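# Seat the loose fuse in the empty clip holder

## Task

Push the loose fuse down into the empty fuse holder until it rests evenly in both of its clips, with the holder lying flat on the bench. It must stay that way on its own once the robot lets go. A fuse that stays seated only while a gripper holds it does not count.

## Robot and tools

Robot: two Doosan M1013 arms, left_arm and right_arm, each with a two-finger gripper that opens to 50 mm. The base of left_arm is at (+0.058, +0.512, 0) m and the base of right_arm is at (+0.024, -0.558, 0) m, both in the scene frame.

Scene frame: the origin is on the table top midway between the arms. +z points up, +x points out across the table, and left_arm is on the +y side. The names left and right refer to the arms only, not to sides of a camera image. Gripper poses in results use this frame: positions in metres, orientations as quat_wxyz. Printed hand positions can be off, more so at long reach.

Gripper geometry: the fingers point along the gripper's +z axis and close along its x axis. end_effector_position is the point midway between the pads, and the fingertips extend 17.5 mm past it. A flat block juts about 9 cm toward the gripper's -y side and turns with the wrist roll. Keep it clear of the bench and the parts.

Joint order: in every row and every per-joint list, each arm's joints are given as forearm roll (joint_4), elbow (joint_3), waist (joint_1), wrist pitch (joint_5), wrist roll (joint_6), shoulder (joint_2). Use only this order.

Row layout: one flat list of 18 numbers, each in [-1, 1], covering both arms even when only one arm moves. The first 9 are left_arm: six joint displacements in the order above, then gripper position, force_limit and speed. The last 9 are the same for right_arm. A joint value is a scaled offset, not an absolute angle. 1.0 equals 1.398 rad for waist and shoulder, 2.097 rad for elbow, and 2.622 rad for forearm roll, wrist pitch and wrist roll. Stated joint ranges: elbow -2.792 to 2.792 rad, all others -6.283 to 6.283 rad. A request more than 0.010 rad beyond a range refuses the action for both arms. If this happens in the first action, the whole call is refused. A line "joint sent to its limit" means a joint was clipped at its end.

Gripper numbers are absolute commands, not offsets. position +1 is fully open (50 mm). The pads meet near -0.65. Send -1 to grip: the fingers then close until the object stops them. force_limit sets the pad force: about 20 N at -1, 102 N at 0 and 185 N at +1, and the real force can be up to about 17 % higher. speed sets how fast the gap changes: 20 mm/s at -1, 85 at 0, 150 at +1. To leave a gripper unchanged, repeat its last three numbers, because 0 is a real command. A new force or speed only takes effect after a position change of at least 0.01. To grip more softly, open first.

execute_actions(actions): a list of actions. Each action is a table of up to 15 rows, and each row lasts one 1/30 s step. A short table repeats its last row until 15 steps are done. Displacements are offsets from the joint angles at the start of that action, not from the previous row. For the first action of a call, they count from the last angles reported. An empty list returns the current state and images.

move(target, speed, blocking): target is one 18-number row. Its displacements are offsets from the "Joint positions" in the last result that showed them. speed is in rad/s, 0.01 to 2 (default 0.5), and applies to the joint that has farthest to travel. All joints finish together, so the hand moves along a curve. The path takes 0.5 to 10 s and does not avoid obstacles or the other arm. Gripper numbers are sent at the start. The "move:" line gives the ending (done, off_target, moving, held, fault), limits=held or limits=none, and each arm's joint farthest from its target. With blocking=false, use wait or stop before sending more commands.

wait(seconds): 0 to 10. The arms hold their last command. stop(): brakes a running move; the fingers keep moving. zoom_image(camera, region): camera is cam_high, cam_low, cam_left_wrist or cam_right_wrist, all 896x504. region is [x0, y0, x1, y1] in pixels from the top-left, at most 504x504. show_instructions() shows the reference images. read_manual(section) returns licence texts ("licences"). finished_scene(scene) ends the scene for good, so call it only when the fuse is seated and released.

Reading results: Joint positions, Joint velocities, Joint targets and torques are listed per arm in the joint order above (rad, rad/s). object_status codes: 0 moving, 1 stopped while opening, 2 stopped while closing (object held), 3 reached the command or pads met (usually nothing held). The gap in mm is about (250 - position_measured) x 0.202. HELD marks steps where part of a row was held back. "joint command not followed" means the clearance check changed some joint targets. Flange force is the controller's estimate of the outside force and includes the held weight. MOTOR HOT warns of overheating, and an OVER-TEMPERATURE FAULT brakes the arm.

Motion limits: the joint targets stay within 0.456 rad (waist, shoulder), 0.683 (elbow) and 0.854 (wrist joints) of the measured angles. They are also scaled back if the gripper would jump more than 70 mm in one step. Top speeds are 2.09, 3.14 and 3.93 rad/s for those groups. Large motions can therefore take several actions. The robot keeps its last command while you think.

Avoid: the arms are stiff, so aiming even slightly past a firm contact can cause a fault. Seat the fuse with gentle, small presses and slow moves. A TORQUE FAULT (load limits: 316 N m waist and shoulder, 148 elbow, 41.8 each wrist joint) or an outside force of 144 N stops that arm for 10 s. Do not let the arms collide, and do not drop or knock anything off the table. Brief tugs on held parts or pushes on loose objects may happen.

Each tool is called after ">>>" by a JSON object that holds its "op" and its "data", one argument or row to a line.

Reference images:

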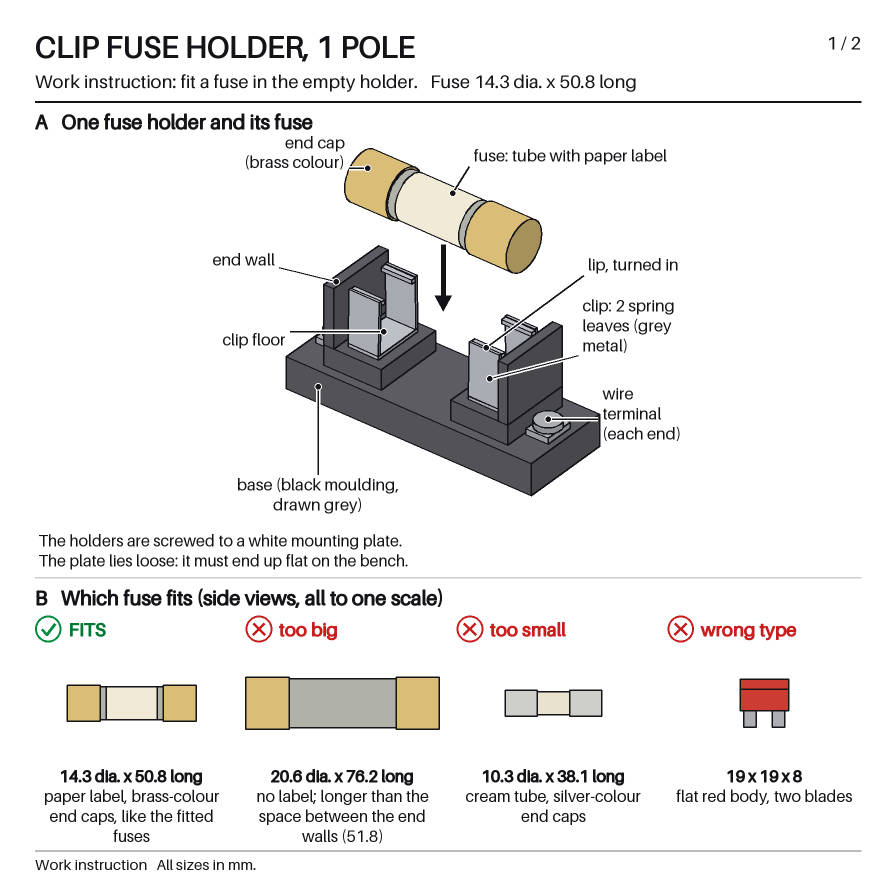

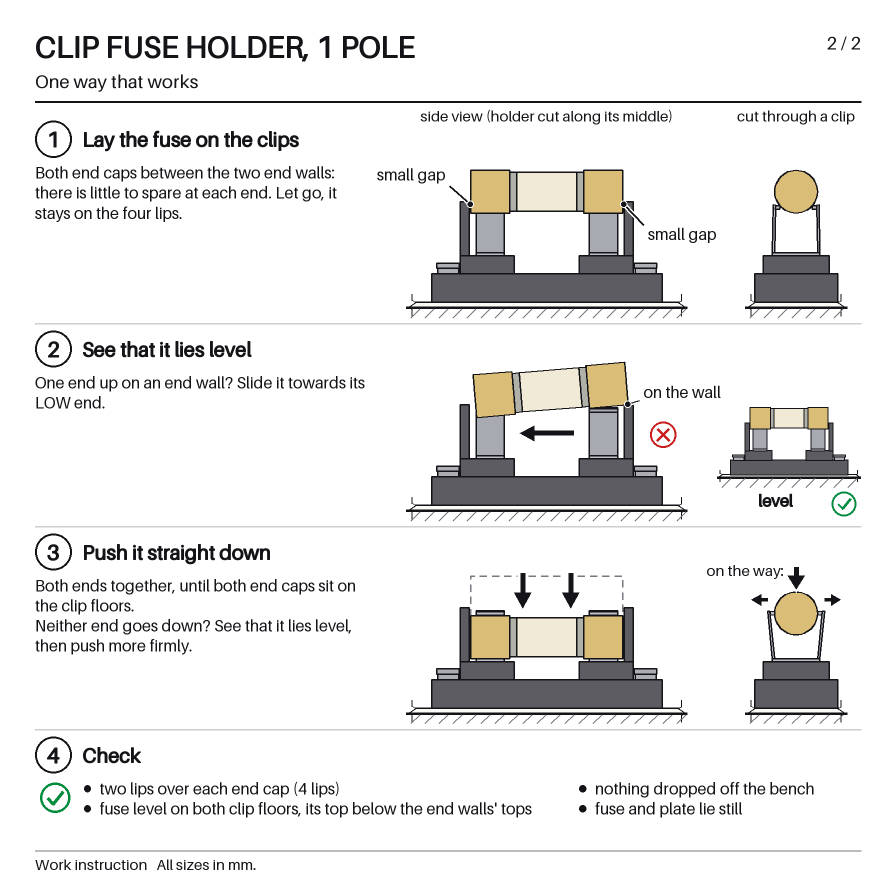

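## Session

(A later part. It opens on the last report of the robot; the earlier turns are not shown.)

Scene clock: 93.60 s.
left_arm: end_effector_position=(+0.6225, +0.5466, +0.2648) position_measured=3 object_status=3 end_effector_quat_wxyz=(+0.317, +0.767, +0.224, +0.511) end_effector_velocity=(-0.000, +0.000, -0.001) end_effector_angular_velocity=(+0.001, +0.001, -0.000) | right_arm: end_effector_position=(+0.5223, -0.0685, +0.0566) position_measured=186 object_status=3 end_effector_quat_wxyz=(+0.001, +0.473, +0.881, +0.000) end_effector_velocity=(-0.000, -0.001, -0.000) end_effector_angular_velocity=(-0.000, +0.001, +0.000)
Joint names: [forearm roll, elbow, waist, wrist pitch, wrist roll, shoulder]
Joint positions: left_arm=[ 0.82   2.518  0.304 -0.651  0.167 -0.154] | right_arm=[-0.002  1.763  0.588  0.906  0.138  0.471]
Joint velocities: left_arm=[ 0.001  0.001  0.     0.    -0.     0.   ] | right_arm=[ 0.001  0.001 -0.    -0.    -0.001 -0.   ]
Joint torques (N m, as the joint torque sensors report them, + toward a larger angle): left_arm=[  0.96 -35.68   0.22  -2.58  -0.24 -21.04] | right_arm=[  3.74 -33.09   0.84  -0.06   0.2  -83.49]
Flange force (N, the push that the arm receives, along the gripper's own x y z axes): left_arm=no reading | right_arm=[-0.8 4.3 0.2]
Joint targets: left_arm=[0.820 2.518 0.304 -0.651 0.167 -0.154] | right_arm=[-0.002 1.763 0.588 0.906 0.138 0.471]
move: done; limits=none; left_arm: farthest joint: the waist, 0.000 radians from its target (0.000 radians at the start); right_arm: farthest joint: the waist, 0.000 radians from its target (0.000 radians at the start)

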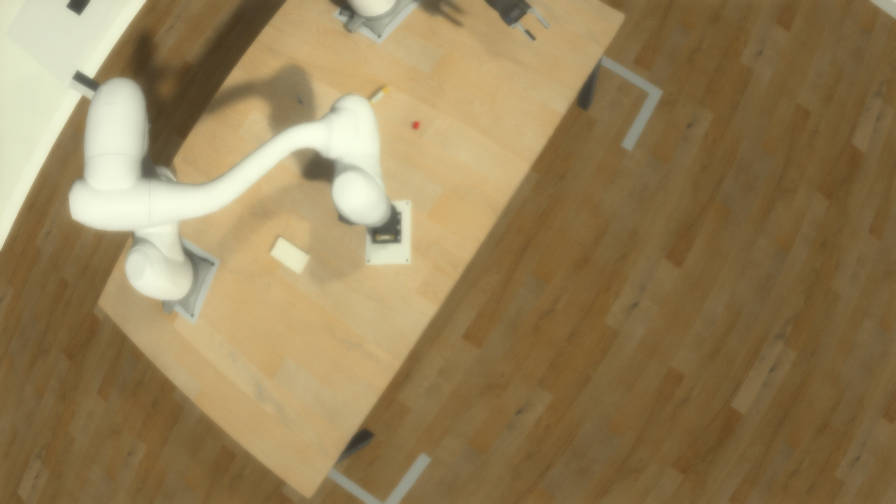

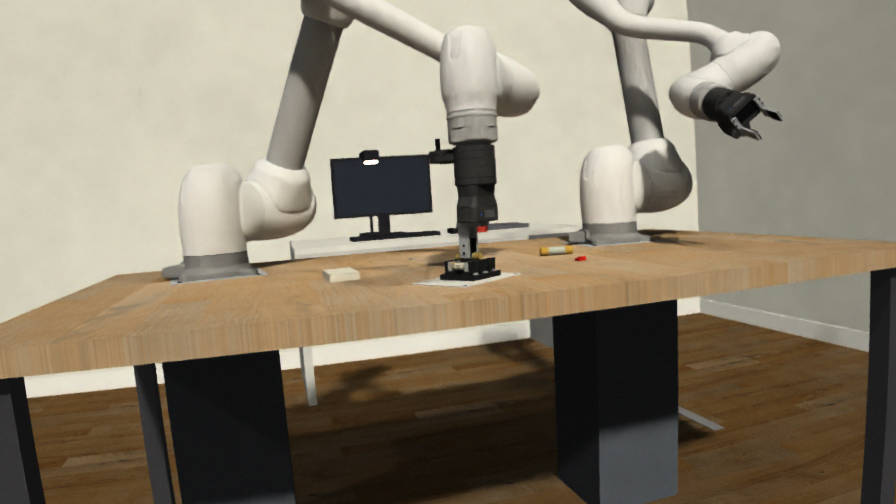

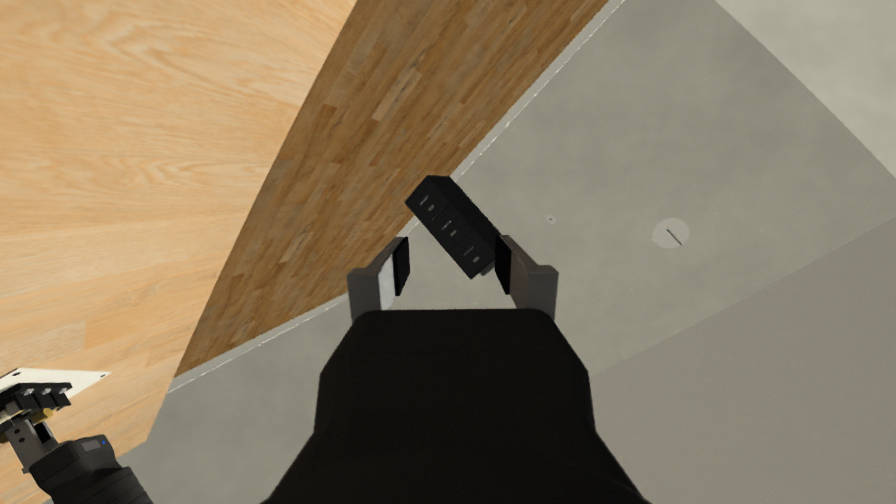

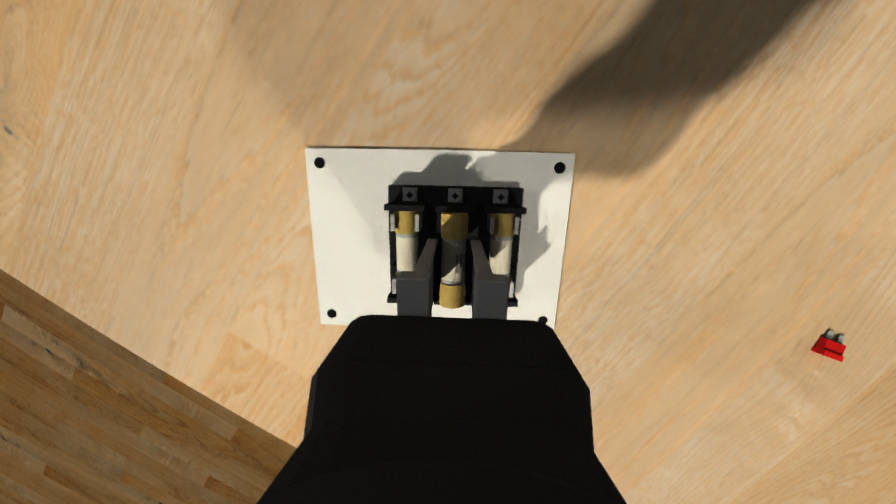

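>>> {"op": "move", "data": {
  "target": [0,0,0,0,0,0,1,0,0, 0,0.0031,0.0003,-0.002,0,-0.0009,-0.22,-0.6,-1],
  "speed": 0.01
}}

>>> {"op": "zoom_image", "data": {
  "camera": "cam_right_wrist",
  "region": [370, 170, 540, 320]
}}

>>> {"op": "zoom_image", "data": {
  "camera": "cam_low",
  "region": [430, 235, 510, 290]
}}

Scene clock: 96.77 s.
left_arm: end_effector_position=(+0.6225, +0.5466, +0.2648) position_measured=3 object_status=3 end_effector_quat_wxyz=(+0.317, +0.767, +0.224, +0.511) end_effector_velocity=(-0.000, +0.000, -0.001) end_effector_angular_velocity=(-0.001, +0.002, +0.001) | right_arm: end_effector_position=(+0.5202, -0.0700, +0.0546) position_measured=186 object_status=3 end_effector_quat_wxyz=(+0.001, +0.473, +0.881, +0.000) end_effector_velocity=(-0.000, -0.001, -0.001) end_effector_angular_velocity=(-0.001, +0.001, +0.001)
Joint names: [forearm roll, elbow, waist, wrist pitch, wrist roll, shoulder]
Joint positions: left_arm=[ 0.82   2.518  0.304 -0.651  0.167 -0.154] | right_arm=[-0.002  1.77   0.588  0.901  0.138  0.47 ]
Joint velocities: left_arm=[-0.001  0.001 -0.     0.001  0.     0.001] | right_arm=[-0.     0.001 -0.001 -0.    -0.001  0.   ]
Joint torques (N m, as the joint torque sensors report them, + toward a larger angle): left_arm=[  0.92 -34.43  -1.03  -2.52  -0.2  -22.93] | right_arm=[  3.65 -30.41   1.93   0.55   0.05 -79.94]
Flange force (N, the push that the arm receives, along the gripper's own x y z axes): left_arm=no reading | right_arm=[-1.8 5.0 -3.5]
Joint targets: left_arm=[0.820 2.518 0.304 -0.651 0.167 -0.154] | right_arm=[-0.002 1.770 0.588 0.901 0.138 0.470]
move: done; limits=none; left_arm: farthest joint: the waist, 0.000 radians from its target (0.000 radians at the start); right_arm: farthest joint: the waist, 0.000 radians from its target (0.000 radians at the start)

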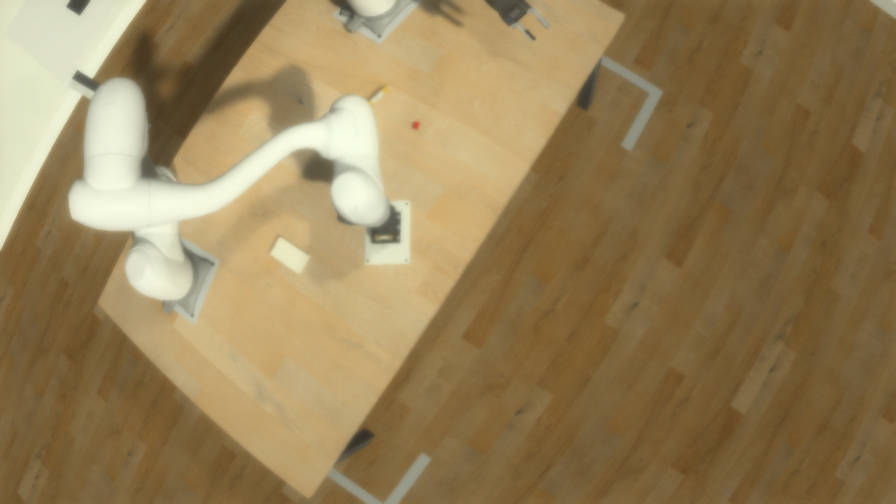

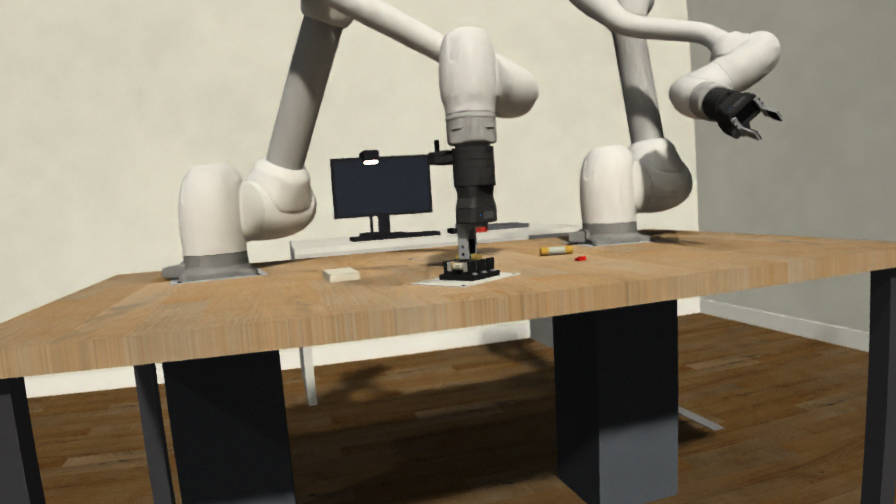

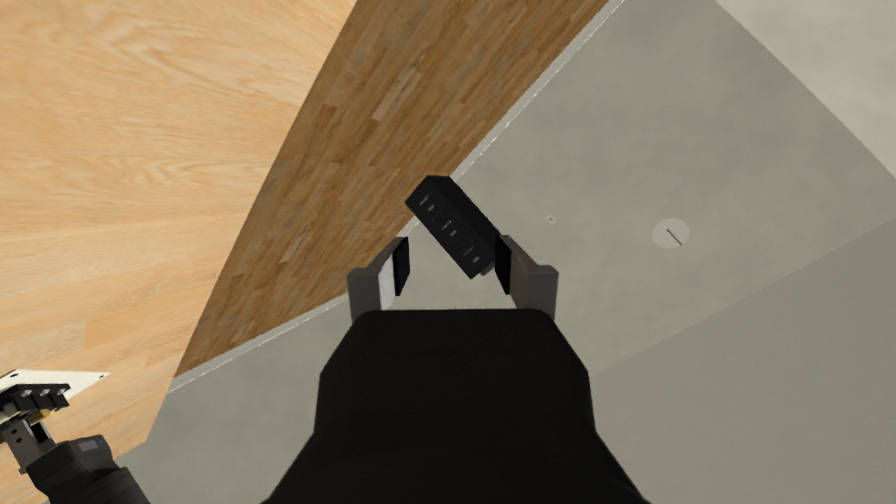

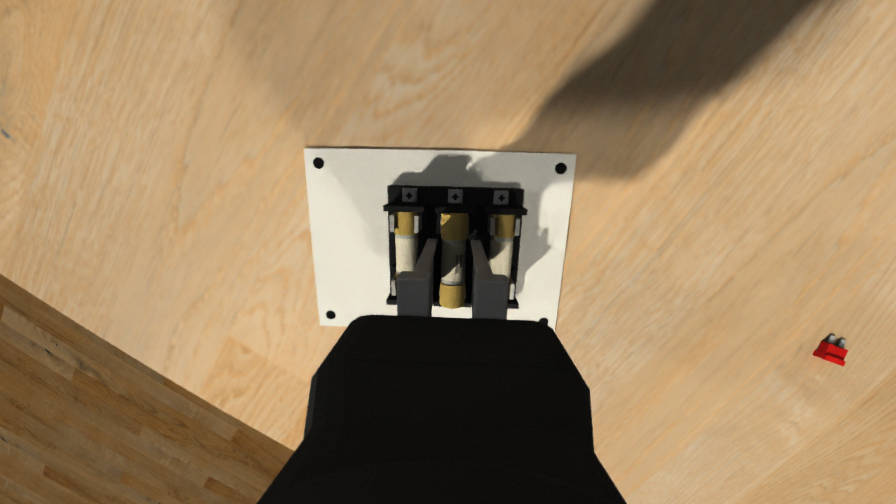

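Region (370, 170, 540, 320) of cam_right_wrist's 896x504 image, scaled by 2.965, with more detail than that image has; it fills the top 445 rows of this view, and the rest is white.

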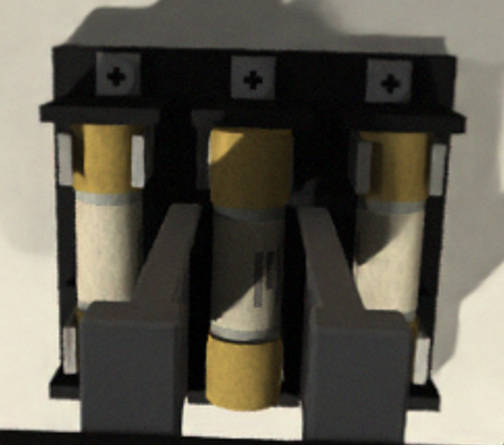

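Region (430, 235, 510, 290) of cam_low's 896x504 image, scaled by 6.300, with more detail than that image has; it fills the top 346 rows of this view, and the rest is white.

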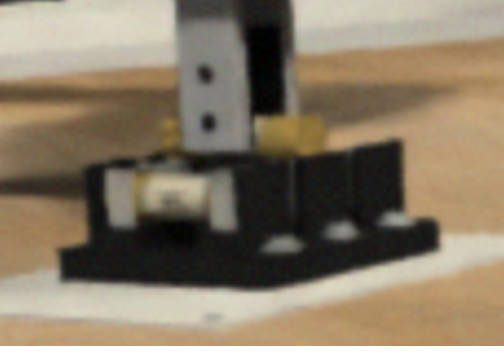

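>>> {"op": "move", "data": {
  "target": [0,0,0,0,0,0,1,0,0, 0,0,0,0,0,0,-1,-0.4,-1]
}}

>>> {"op": "move", "data": {
  "target": [0,0,0,0,0,0,1,0,0, 0,0.0015,0,-0.0031,0,0.0035,-1,-0.4,-1],
  "speed": 0.01
}}

>>> {"op": "zoom_image", "data": {
  "camera": "cam_low",
  "region": [430, 235, 510, 290]
}}

Scene clock: 102.33 s.
left_arm: end_effector_position=(+0.6225, +0.5466, +0.2648) position_measured=3 object_status=3 end_effector_quat_wxyz=(+0.317, +0.767, +0.224, +0.511) end_effector_velocity=(+0.000, +0.001, +0.000) end_effector_angular_velocity=(-0.000, -0.000, +0.002) | right_arm: end_effector_position=(+0.5202, -0.0700, +0.0546) position_measured=192 object_status=2 end_effector_quat_wxyz=(+0.001, +0.473, +0.881, +0.000) end_effector_velocity=(+0.001, +0.001, +0.001) end_effector_angular_velocity=(+0.001, -0.001, +0.000)
Joint names: [forearm roll, elbow, waist, wrist pitch, wrist roll, shoulder]
Joint positions: left_arm=[ 0.82   2.518  0.304 -0.651  0.167 -0.154] | right_arm=[-0.002  1.77   0.588  0.901  0.138  0.47 ]
Joint velocities: left_arm=[-0.002 -0.     0.     0.     0.001  0.   ] | right_arm=[-0.001 -0.001  0.    -0.     0.    -0.   ]
Joint torques (N m, as the joint torque sensors report them, + toward a larger angle): left_arm=[  1.14 -35.44   1.6   -2.28  -0.31 -22.56] | right_arm=[  3.4  -30.81   2.2    1.12   0.16 -81.66]
Flange force (N, the push that the arm receives, along the gripper's own x y z axes): left_arm=no reading | right_arm=[-2.2 6.0 -0.9]
Joint targets: left_arm=[0.820 2.518 0.304 -0.651 0.167 -0.154] | right_arm=[-0.002 1.770 0.588 0.901 0.138 0.470]
move: done; limits=none; left_arm: farthest joint: the waist, 0.000 radians from its target (0.000 radians at the start); right_arm: farthest joint: the waist, 0.000 radians from its target (0.000 radians at the start)

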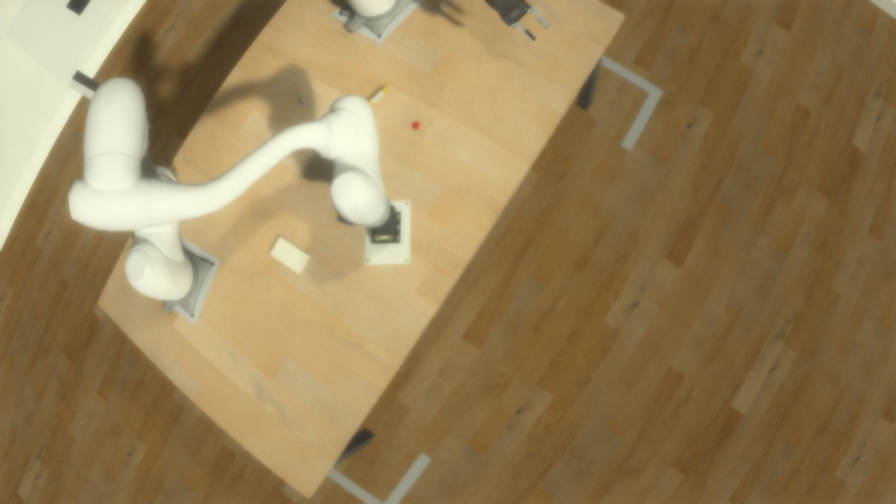

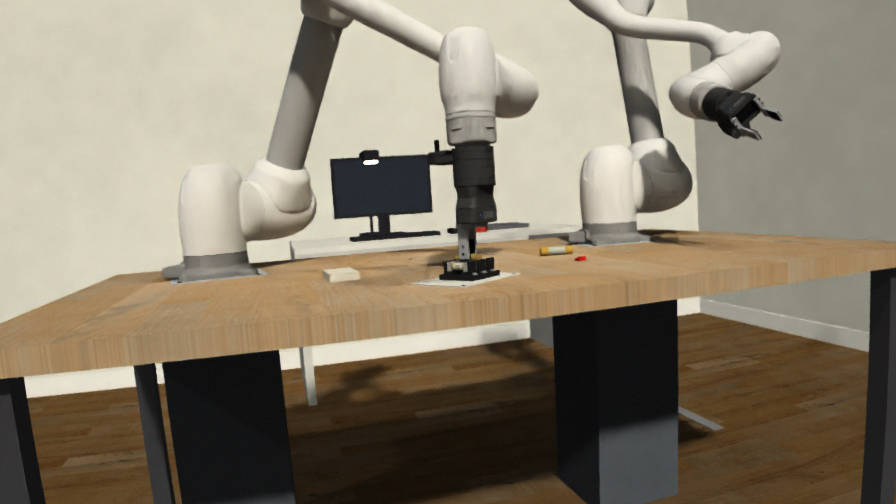

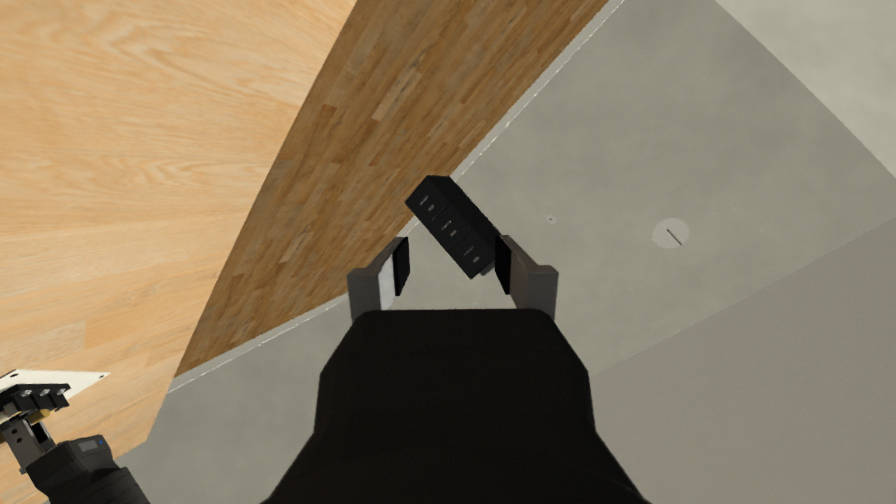

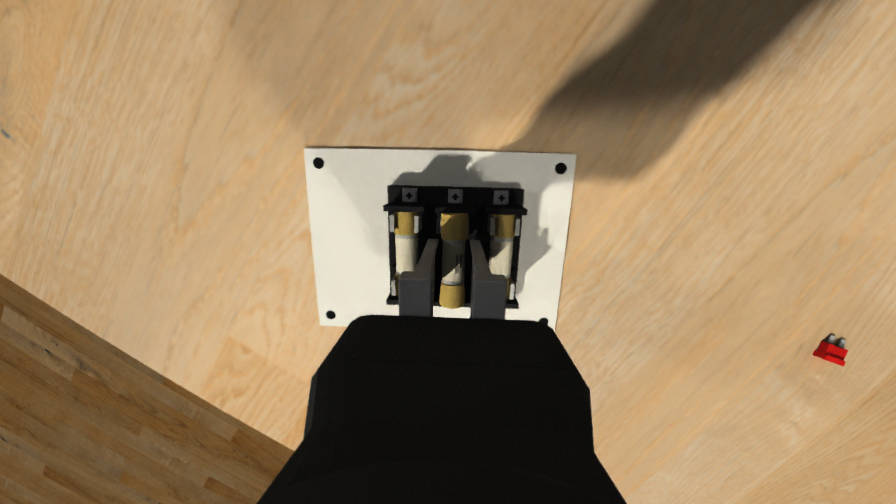

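Scene clock: 103.37 s.
left_arm: end_effector_position=(+0.6225, +0.5466, +0.2648) position_measured=3 object_status=3 end_effector_quat_wxyz=(+0.317, +0.767, +0.224, +0.511) end_effector_velocity=(-0.000, +0.000, -0.000) end_effector_angular_velocity=(+0.000, +0.001, +0.001) | right_arm: end_effector_position=(+0.5201, -0.0700, +0.0497) position_measured=192 object_status=2 end_effector_quat_wxyz=(+0.001, +0.473, +0.881, +0.000) end_effector_velocity=(-0.001, +0.000, -0.000) end_effector_angular_velocity=(-0.000, +0.001, +0.000)
Joint names: [forearm roll, elbow, waist, wrist pitch, wrist roll, shoulder]
Joint positions: left_arm=[ 0.82   2.518  0.304 -0.651  0.167 -0.154] | right_arm=[-0.002  1.773  0.588  0.892  0.138  0.475]
Joint velocities: left_arm=[-0.001  0.    -0.     0.001  0.001 -0.   ] | right_arm=[0.    0.    0.001 0.    0.001 0.   ]
Joint torques (N m, as the joint torque sensors report them, + toward a larger angle): left_arm=[  1.05 -34.89   2.31  -2.54  -0.24 -22.79] | right_arm=[  3.62 -23.35   2.88   2.3    0.49 -75.82]
Flange force (N, the push that the arm receives, along the gripper's own x y z axes): left_arm=no reading | right_arm=[-2.2 12.8 -9.5]
Joint targets: left_arm=[0.820 2.518 0.304 -0.651 0.167 -0.154] | right_arm=[-0.002 1.773 0.588 0.892 0.138 0.475]
move: done; limits=none; left_arm: farthest joint: the waist, 0.000 radians from its target (0.000 radians at the start); right_arm: farthest joint: the waist, 0.000 radians from its target (0.000 radians at the start)

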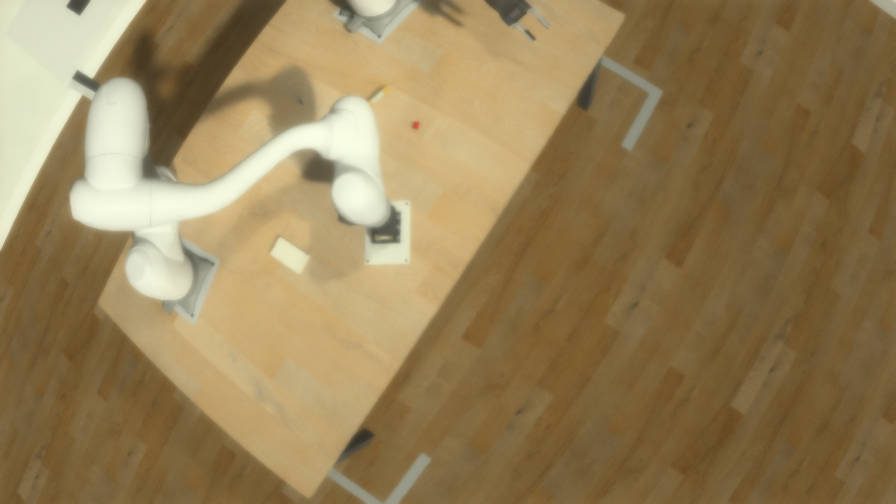

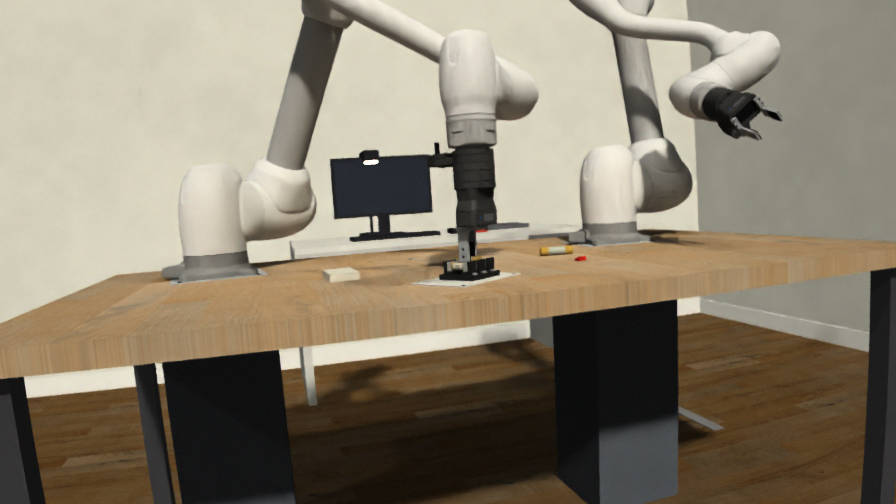

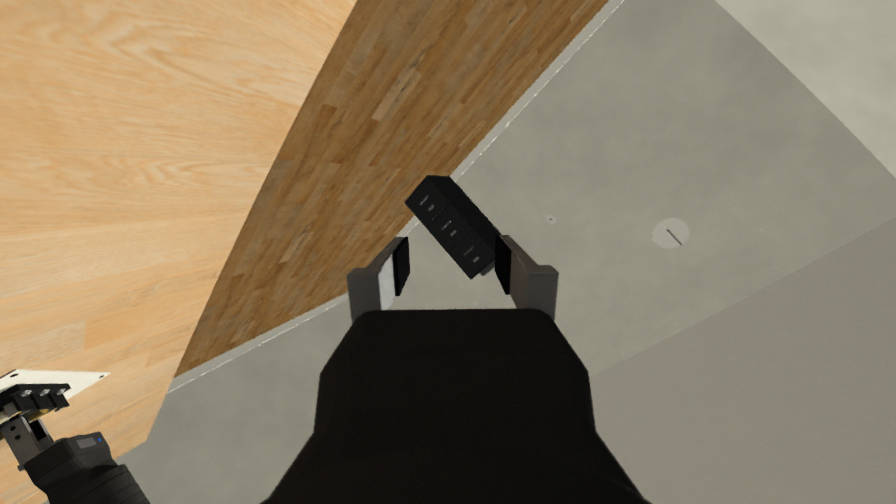

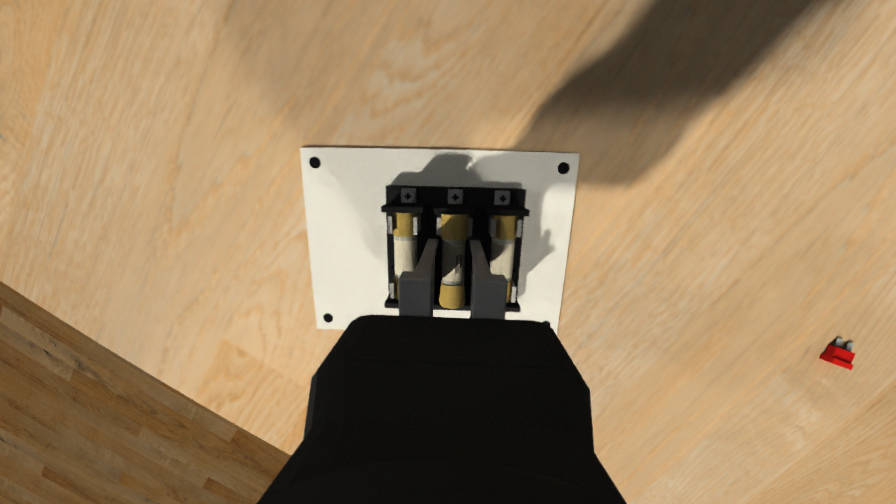

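Region (430, 235, 510, 290) of cam_low's 896x504 image, scaled by 6.300, with more detail than that image has; it fills the top 346 rows of this view, and the rest is white.

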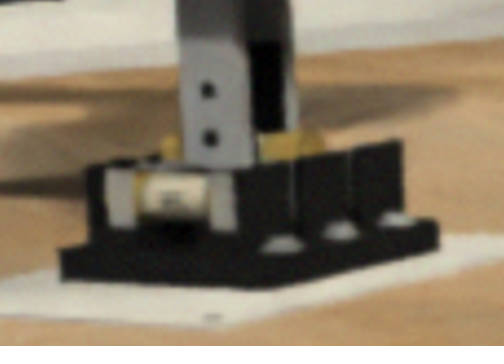

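Going in. 7 mm more.

>>> {"op": "move", "data": {
  "target": [0,0,0,0,0,0,1,0,0, 0,0.0021,0,-0.0043,0,0.005,-1,-0.4,-1],
  "speed": 0.01
}}

>>> {"op": "zoom_image", "data": {
  "camera": "cam_right_wrist",
  "region": [370, 170, 540, 320]
}}

Scene clock: 106.70 s.
left_arm: end_effector_position=(+0.6225, +0.5466, +0.2648) position_measured=3 object_status=3 end_effector_quat_wxyz=(+0.317, +0.767, +0.224, +0.511) end_effector_velocity=(-0.001, -0.000, -0.001) end_effector_angular_velocity=(+0.000, +0.001, -0.001) | right_arm: end_effector_position=(+0.5200, -0.0701, +0.0428) position_measured=192 object_status=2 end_effector_quat_wxyz=(+0.001, +0.473, +0.881, +0.000) end_effector_velocity=(+0.001, +0.000, +0.001) end_effector_angular_velocity=(+0.001, -0.001, +0.001)
Joint names: [forearm roll, elbow, waist, wrist pitch, wrist roll, shoulder]
Joint positions: left_arm=[ 0.82   2.518  0.304 -0.651  0.167 -0.154] | right_arm=[-0.002  1.777  0.588  0.881  0.138  0.482]
Joint velocities: left_arm=[-0.     0.001 -0.    -0.     0.001 -0.   ] | right_arm=[ 0.    -0.002 -0.     0.    -0.001  0.   ]
Joint torques (N m, as the joint torque sensors report them, + toward a larger angle): left_arm=[  1.22 -34.94   2.08  -2.63  -0.32 -20.86] | right_arm=[  3.9  -29.92   2.35   0.46  -0.27 -82.69]
Flange force (N, the push that the arm receives, along the gripper's own x y z axes): left_arm=no reading | right_arm=[-1.6 8.2 -1.6]
Joint targets: left_arm=[0.820 2.518 0.304 -0.651 0.167 -0.154] | right_arm=[-0.002 1.777 0.588 0.881 0.138 0.482]
move: done; limits=none; left_arm: farthest joint: the waist, 0.000 radians from its target (0.000 radians at the start); right_arm: farthest joint: the waist, 0.000 radians from its target (0.000 radians at the start)

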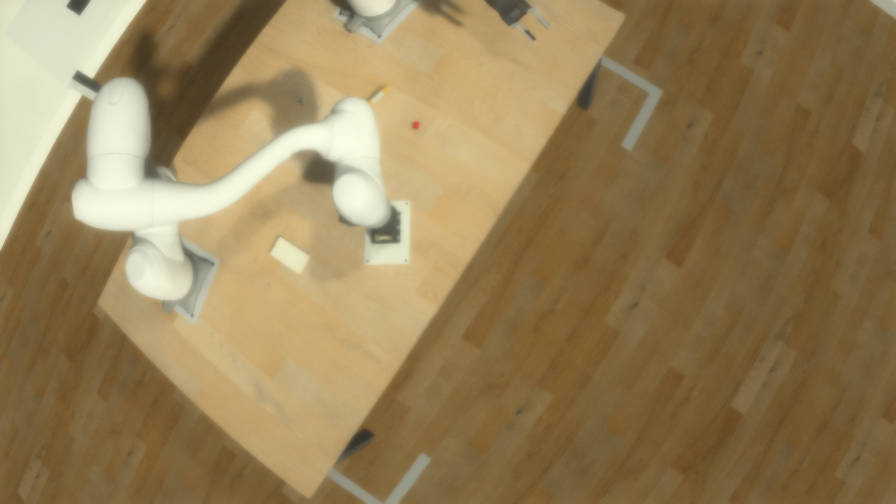

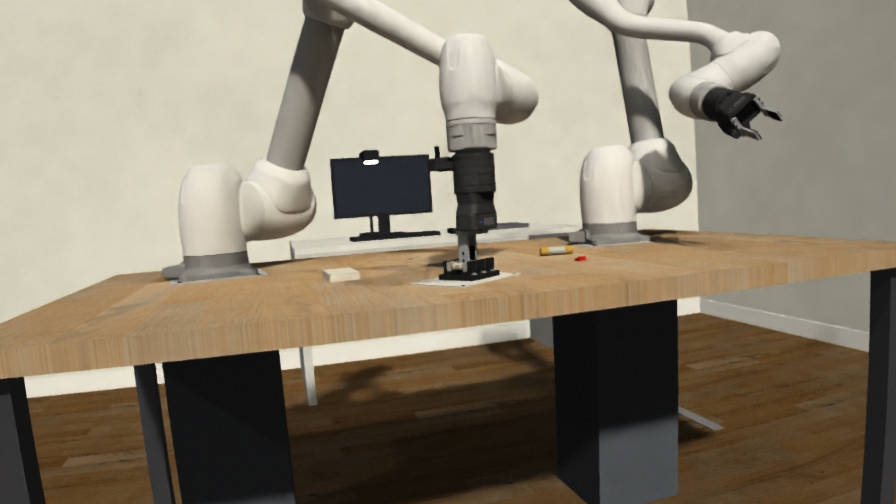

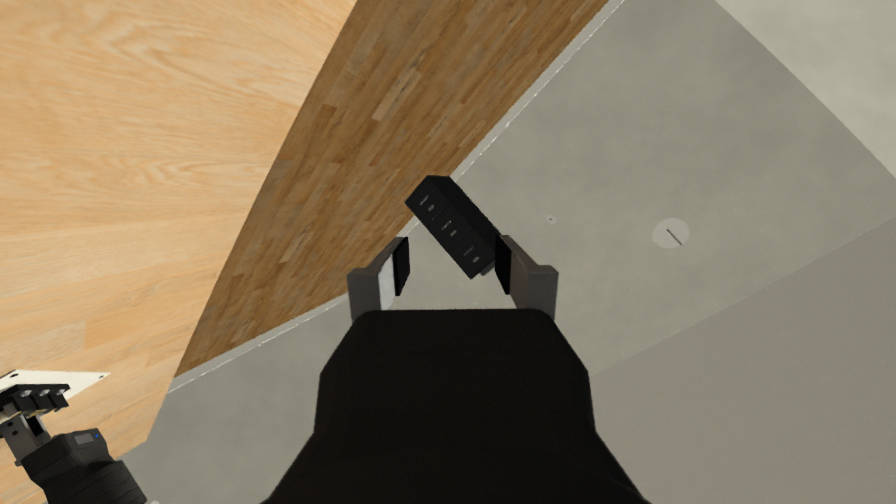

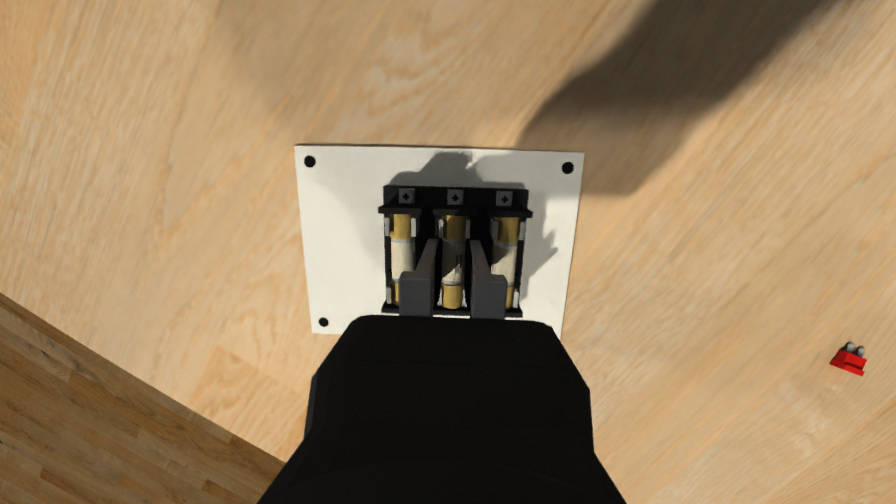

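Region (370, 170, 540, 320) of cam_right_wrist's 896x504 image, scaled by 2.965, with more detail than that image has; it fills the top 445 rows of this view, and the rest is white.

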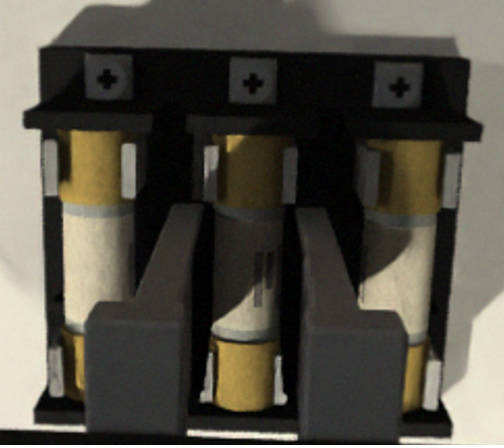

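>>> {"op": "move", "data": {
  "target": [0,0,0,0,0,0,1,0,0, 0,0.0005,0,-0.0009,0,0.0011,-1,-0.4,-1],
  "speed": 0.01
}}

Scene clock: 110.20 s.
left_arm: end_effector_position=(+0.6225, +0.5466, +0.2648) position_measured=3 object_status=3 end_effector_quat_wxyz=(+0.317, +0.767, +0.224, +0.511) end_effector_velocity=(-0.000, -0.000, -0.001) end_effector_angular_velocity=(-0.001, +0.001, +0.000) | right_arm: end_effector_position=(+0.5199, -0.0702, +0.0413) position_measured=192 object_status=2 end_effector_quat_wxyz=(+0.001, +0.473, +0.881, +0.000) end_effector_velocity=(+0.000, -0.000, +0.000) end_effector_angular_velocity=(+0.000, -0.000, -0.001)
Joint names: [forearm roll, elbow, waist, wrist pitch, wrist roll, shoulder]
Joint positions: left_arm=[ 0.82   2.518  0.304 -0.651  0.167 -0.154] | right_arm=[-0.002  1.778  0.588  0.879  0.138  0.483]
Joint velocities: left_arm=[-0.001  0.001 -0.    -0.    -0.     0.001] | right_arm=[ 0.     0.    -0.    -0.     0.001 -0.   ]
Joint torques (N m, as the joint torque sensors report them, + toward a larger angle): left_arm=[  1.01 -36.02   0.52  -2.59  -0.33 -21.34] | right_arm=[  3.68 -26.42   0.46   0.15   0.16 -75.93]
Flange force (N, the push that the arm receives, along the gripper's own x y z axes): left_arm=no reading | right_arm=[0.2 6.4 -11.0]
Joint targets: left_arm=[0.820 2.518 0.304 -0.651 0.167 -0.154] | right_arm=[-0.002 1.778 0.588 0.879 0.138 0.483]
move: done; limits=none; left_arm: farthest joint: the waist, 0.000 radians from its target (0.000 radians at the start); right_arm: farthest joint: the waist, 0.000 radians from its target (0.000 radians at the start)

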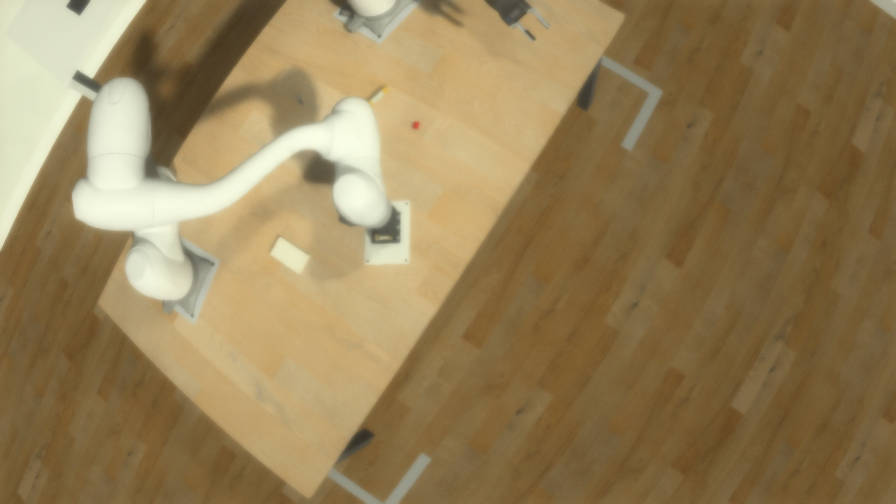

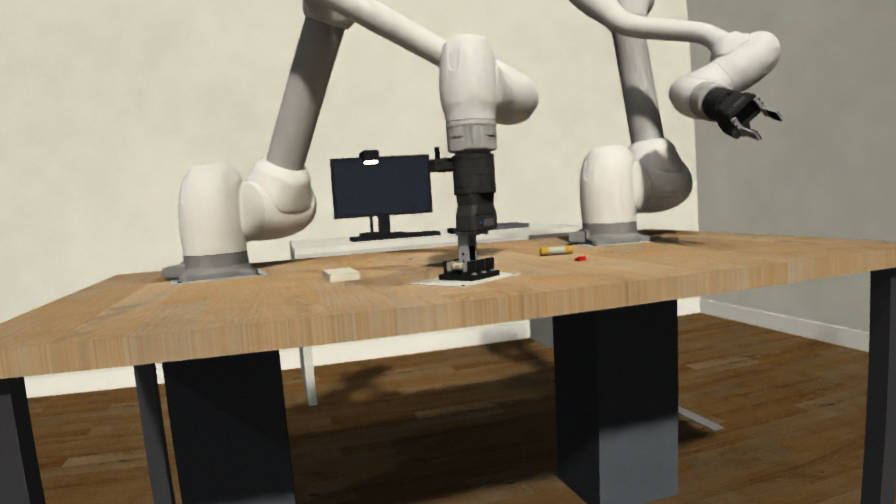

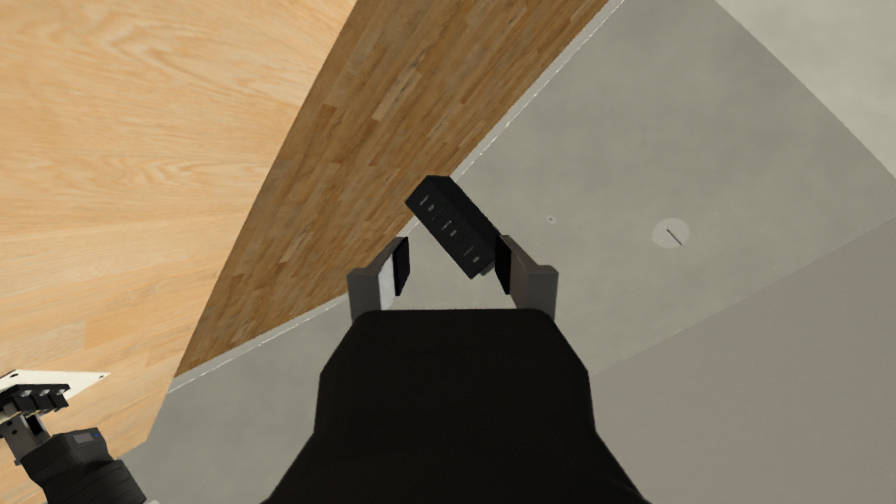

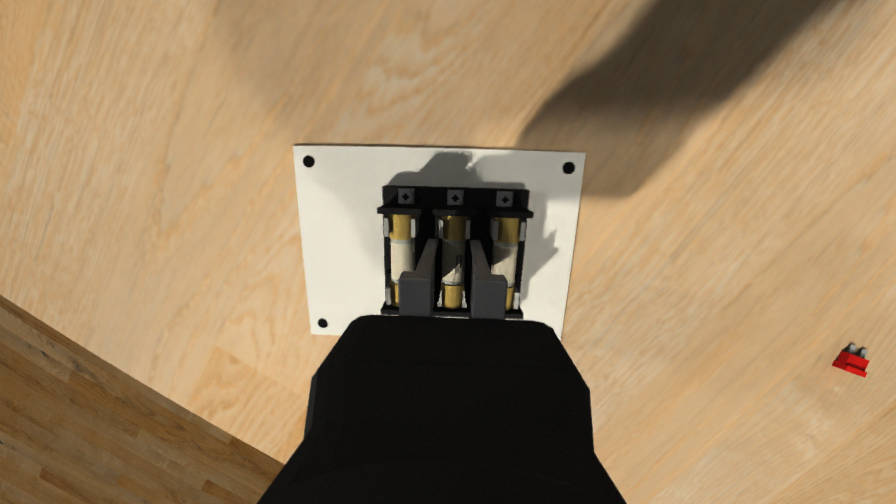

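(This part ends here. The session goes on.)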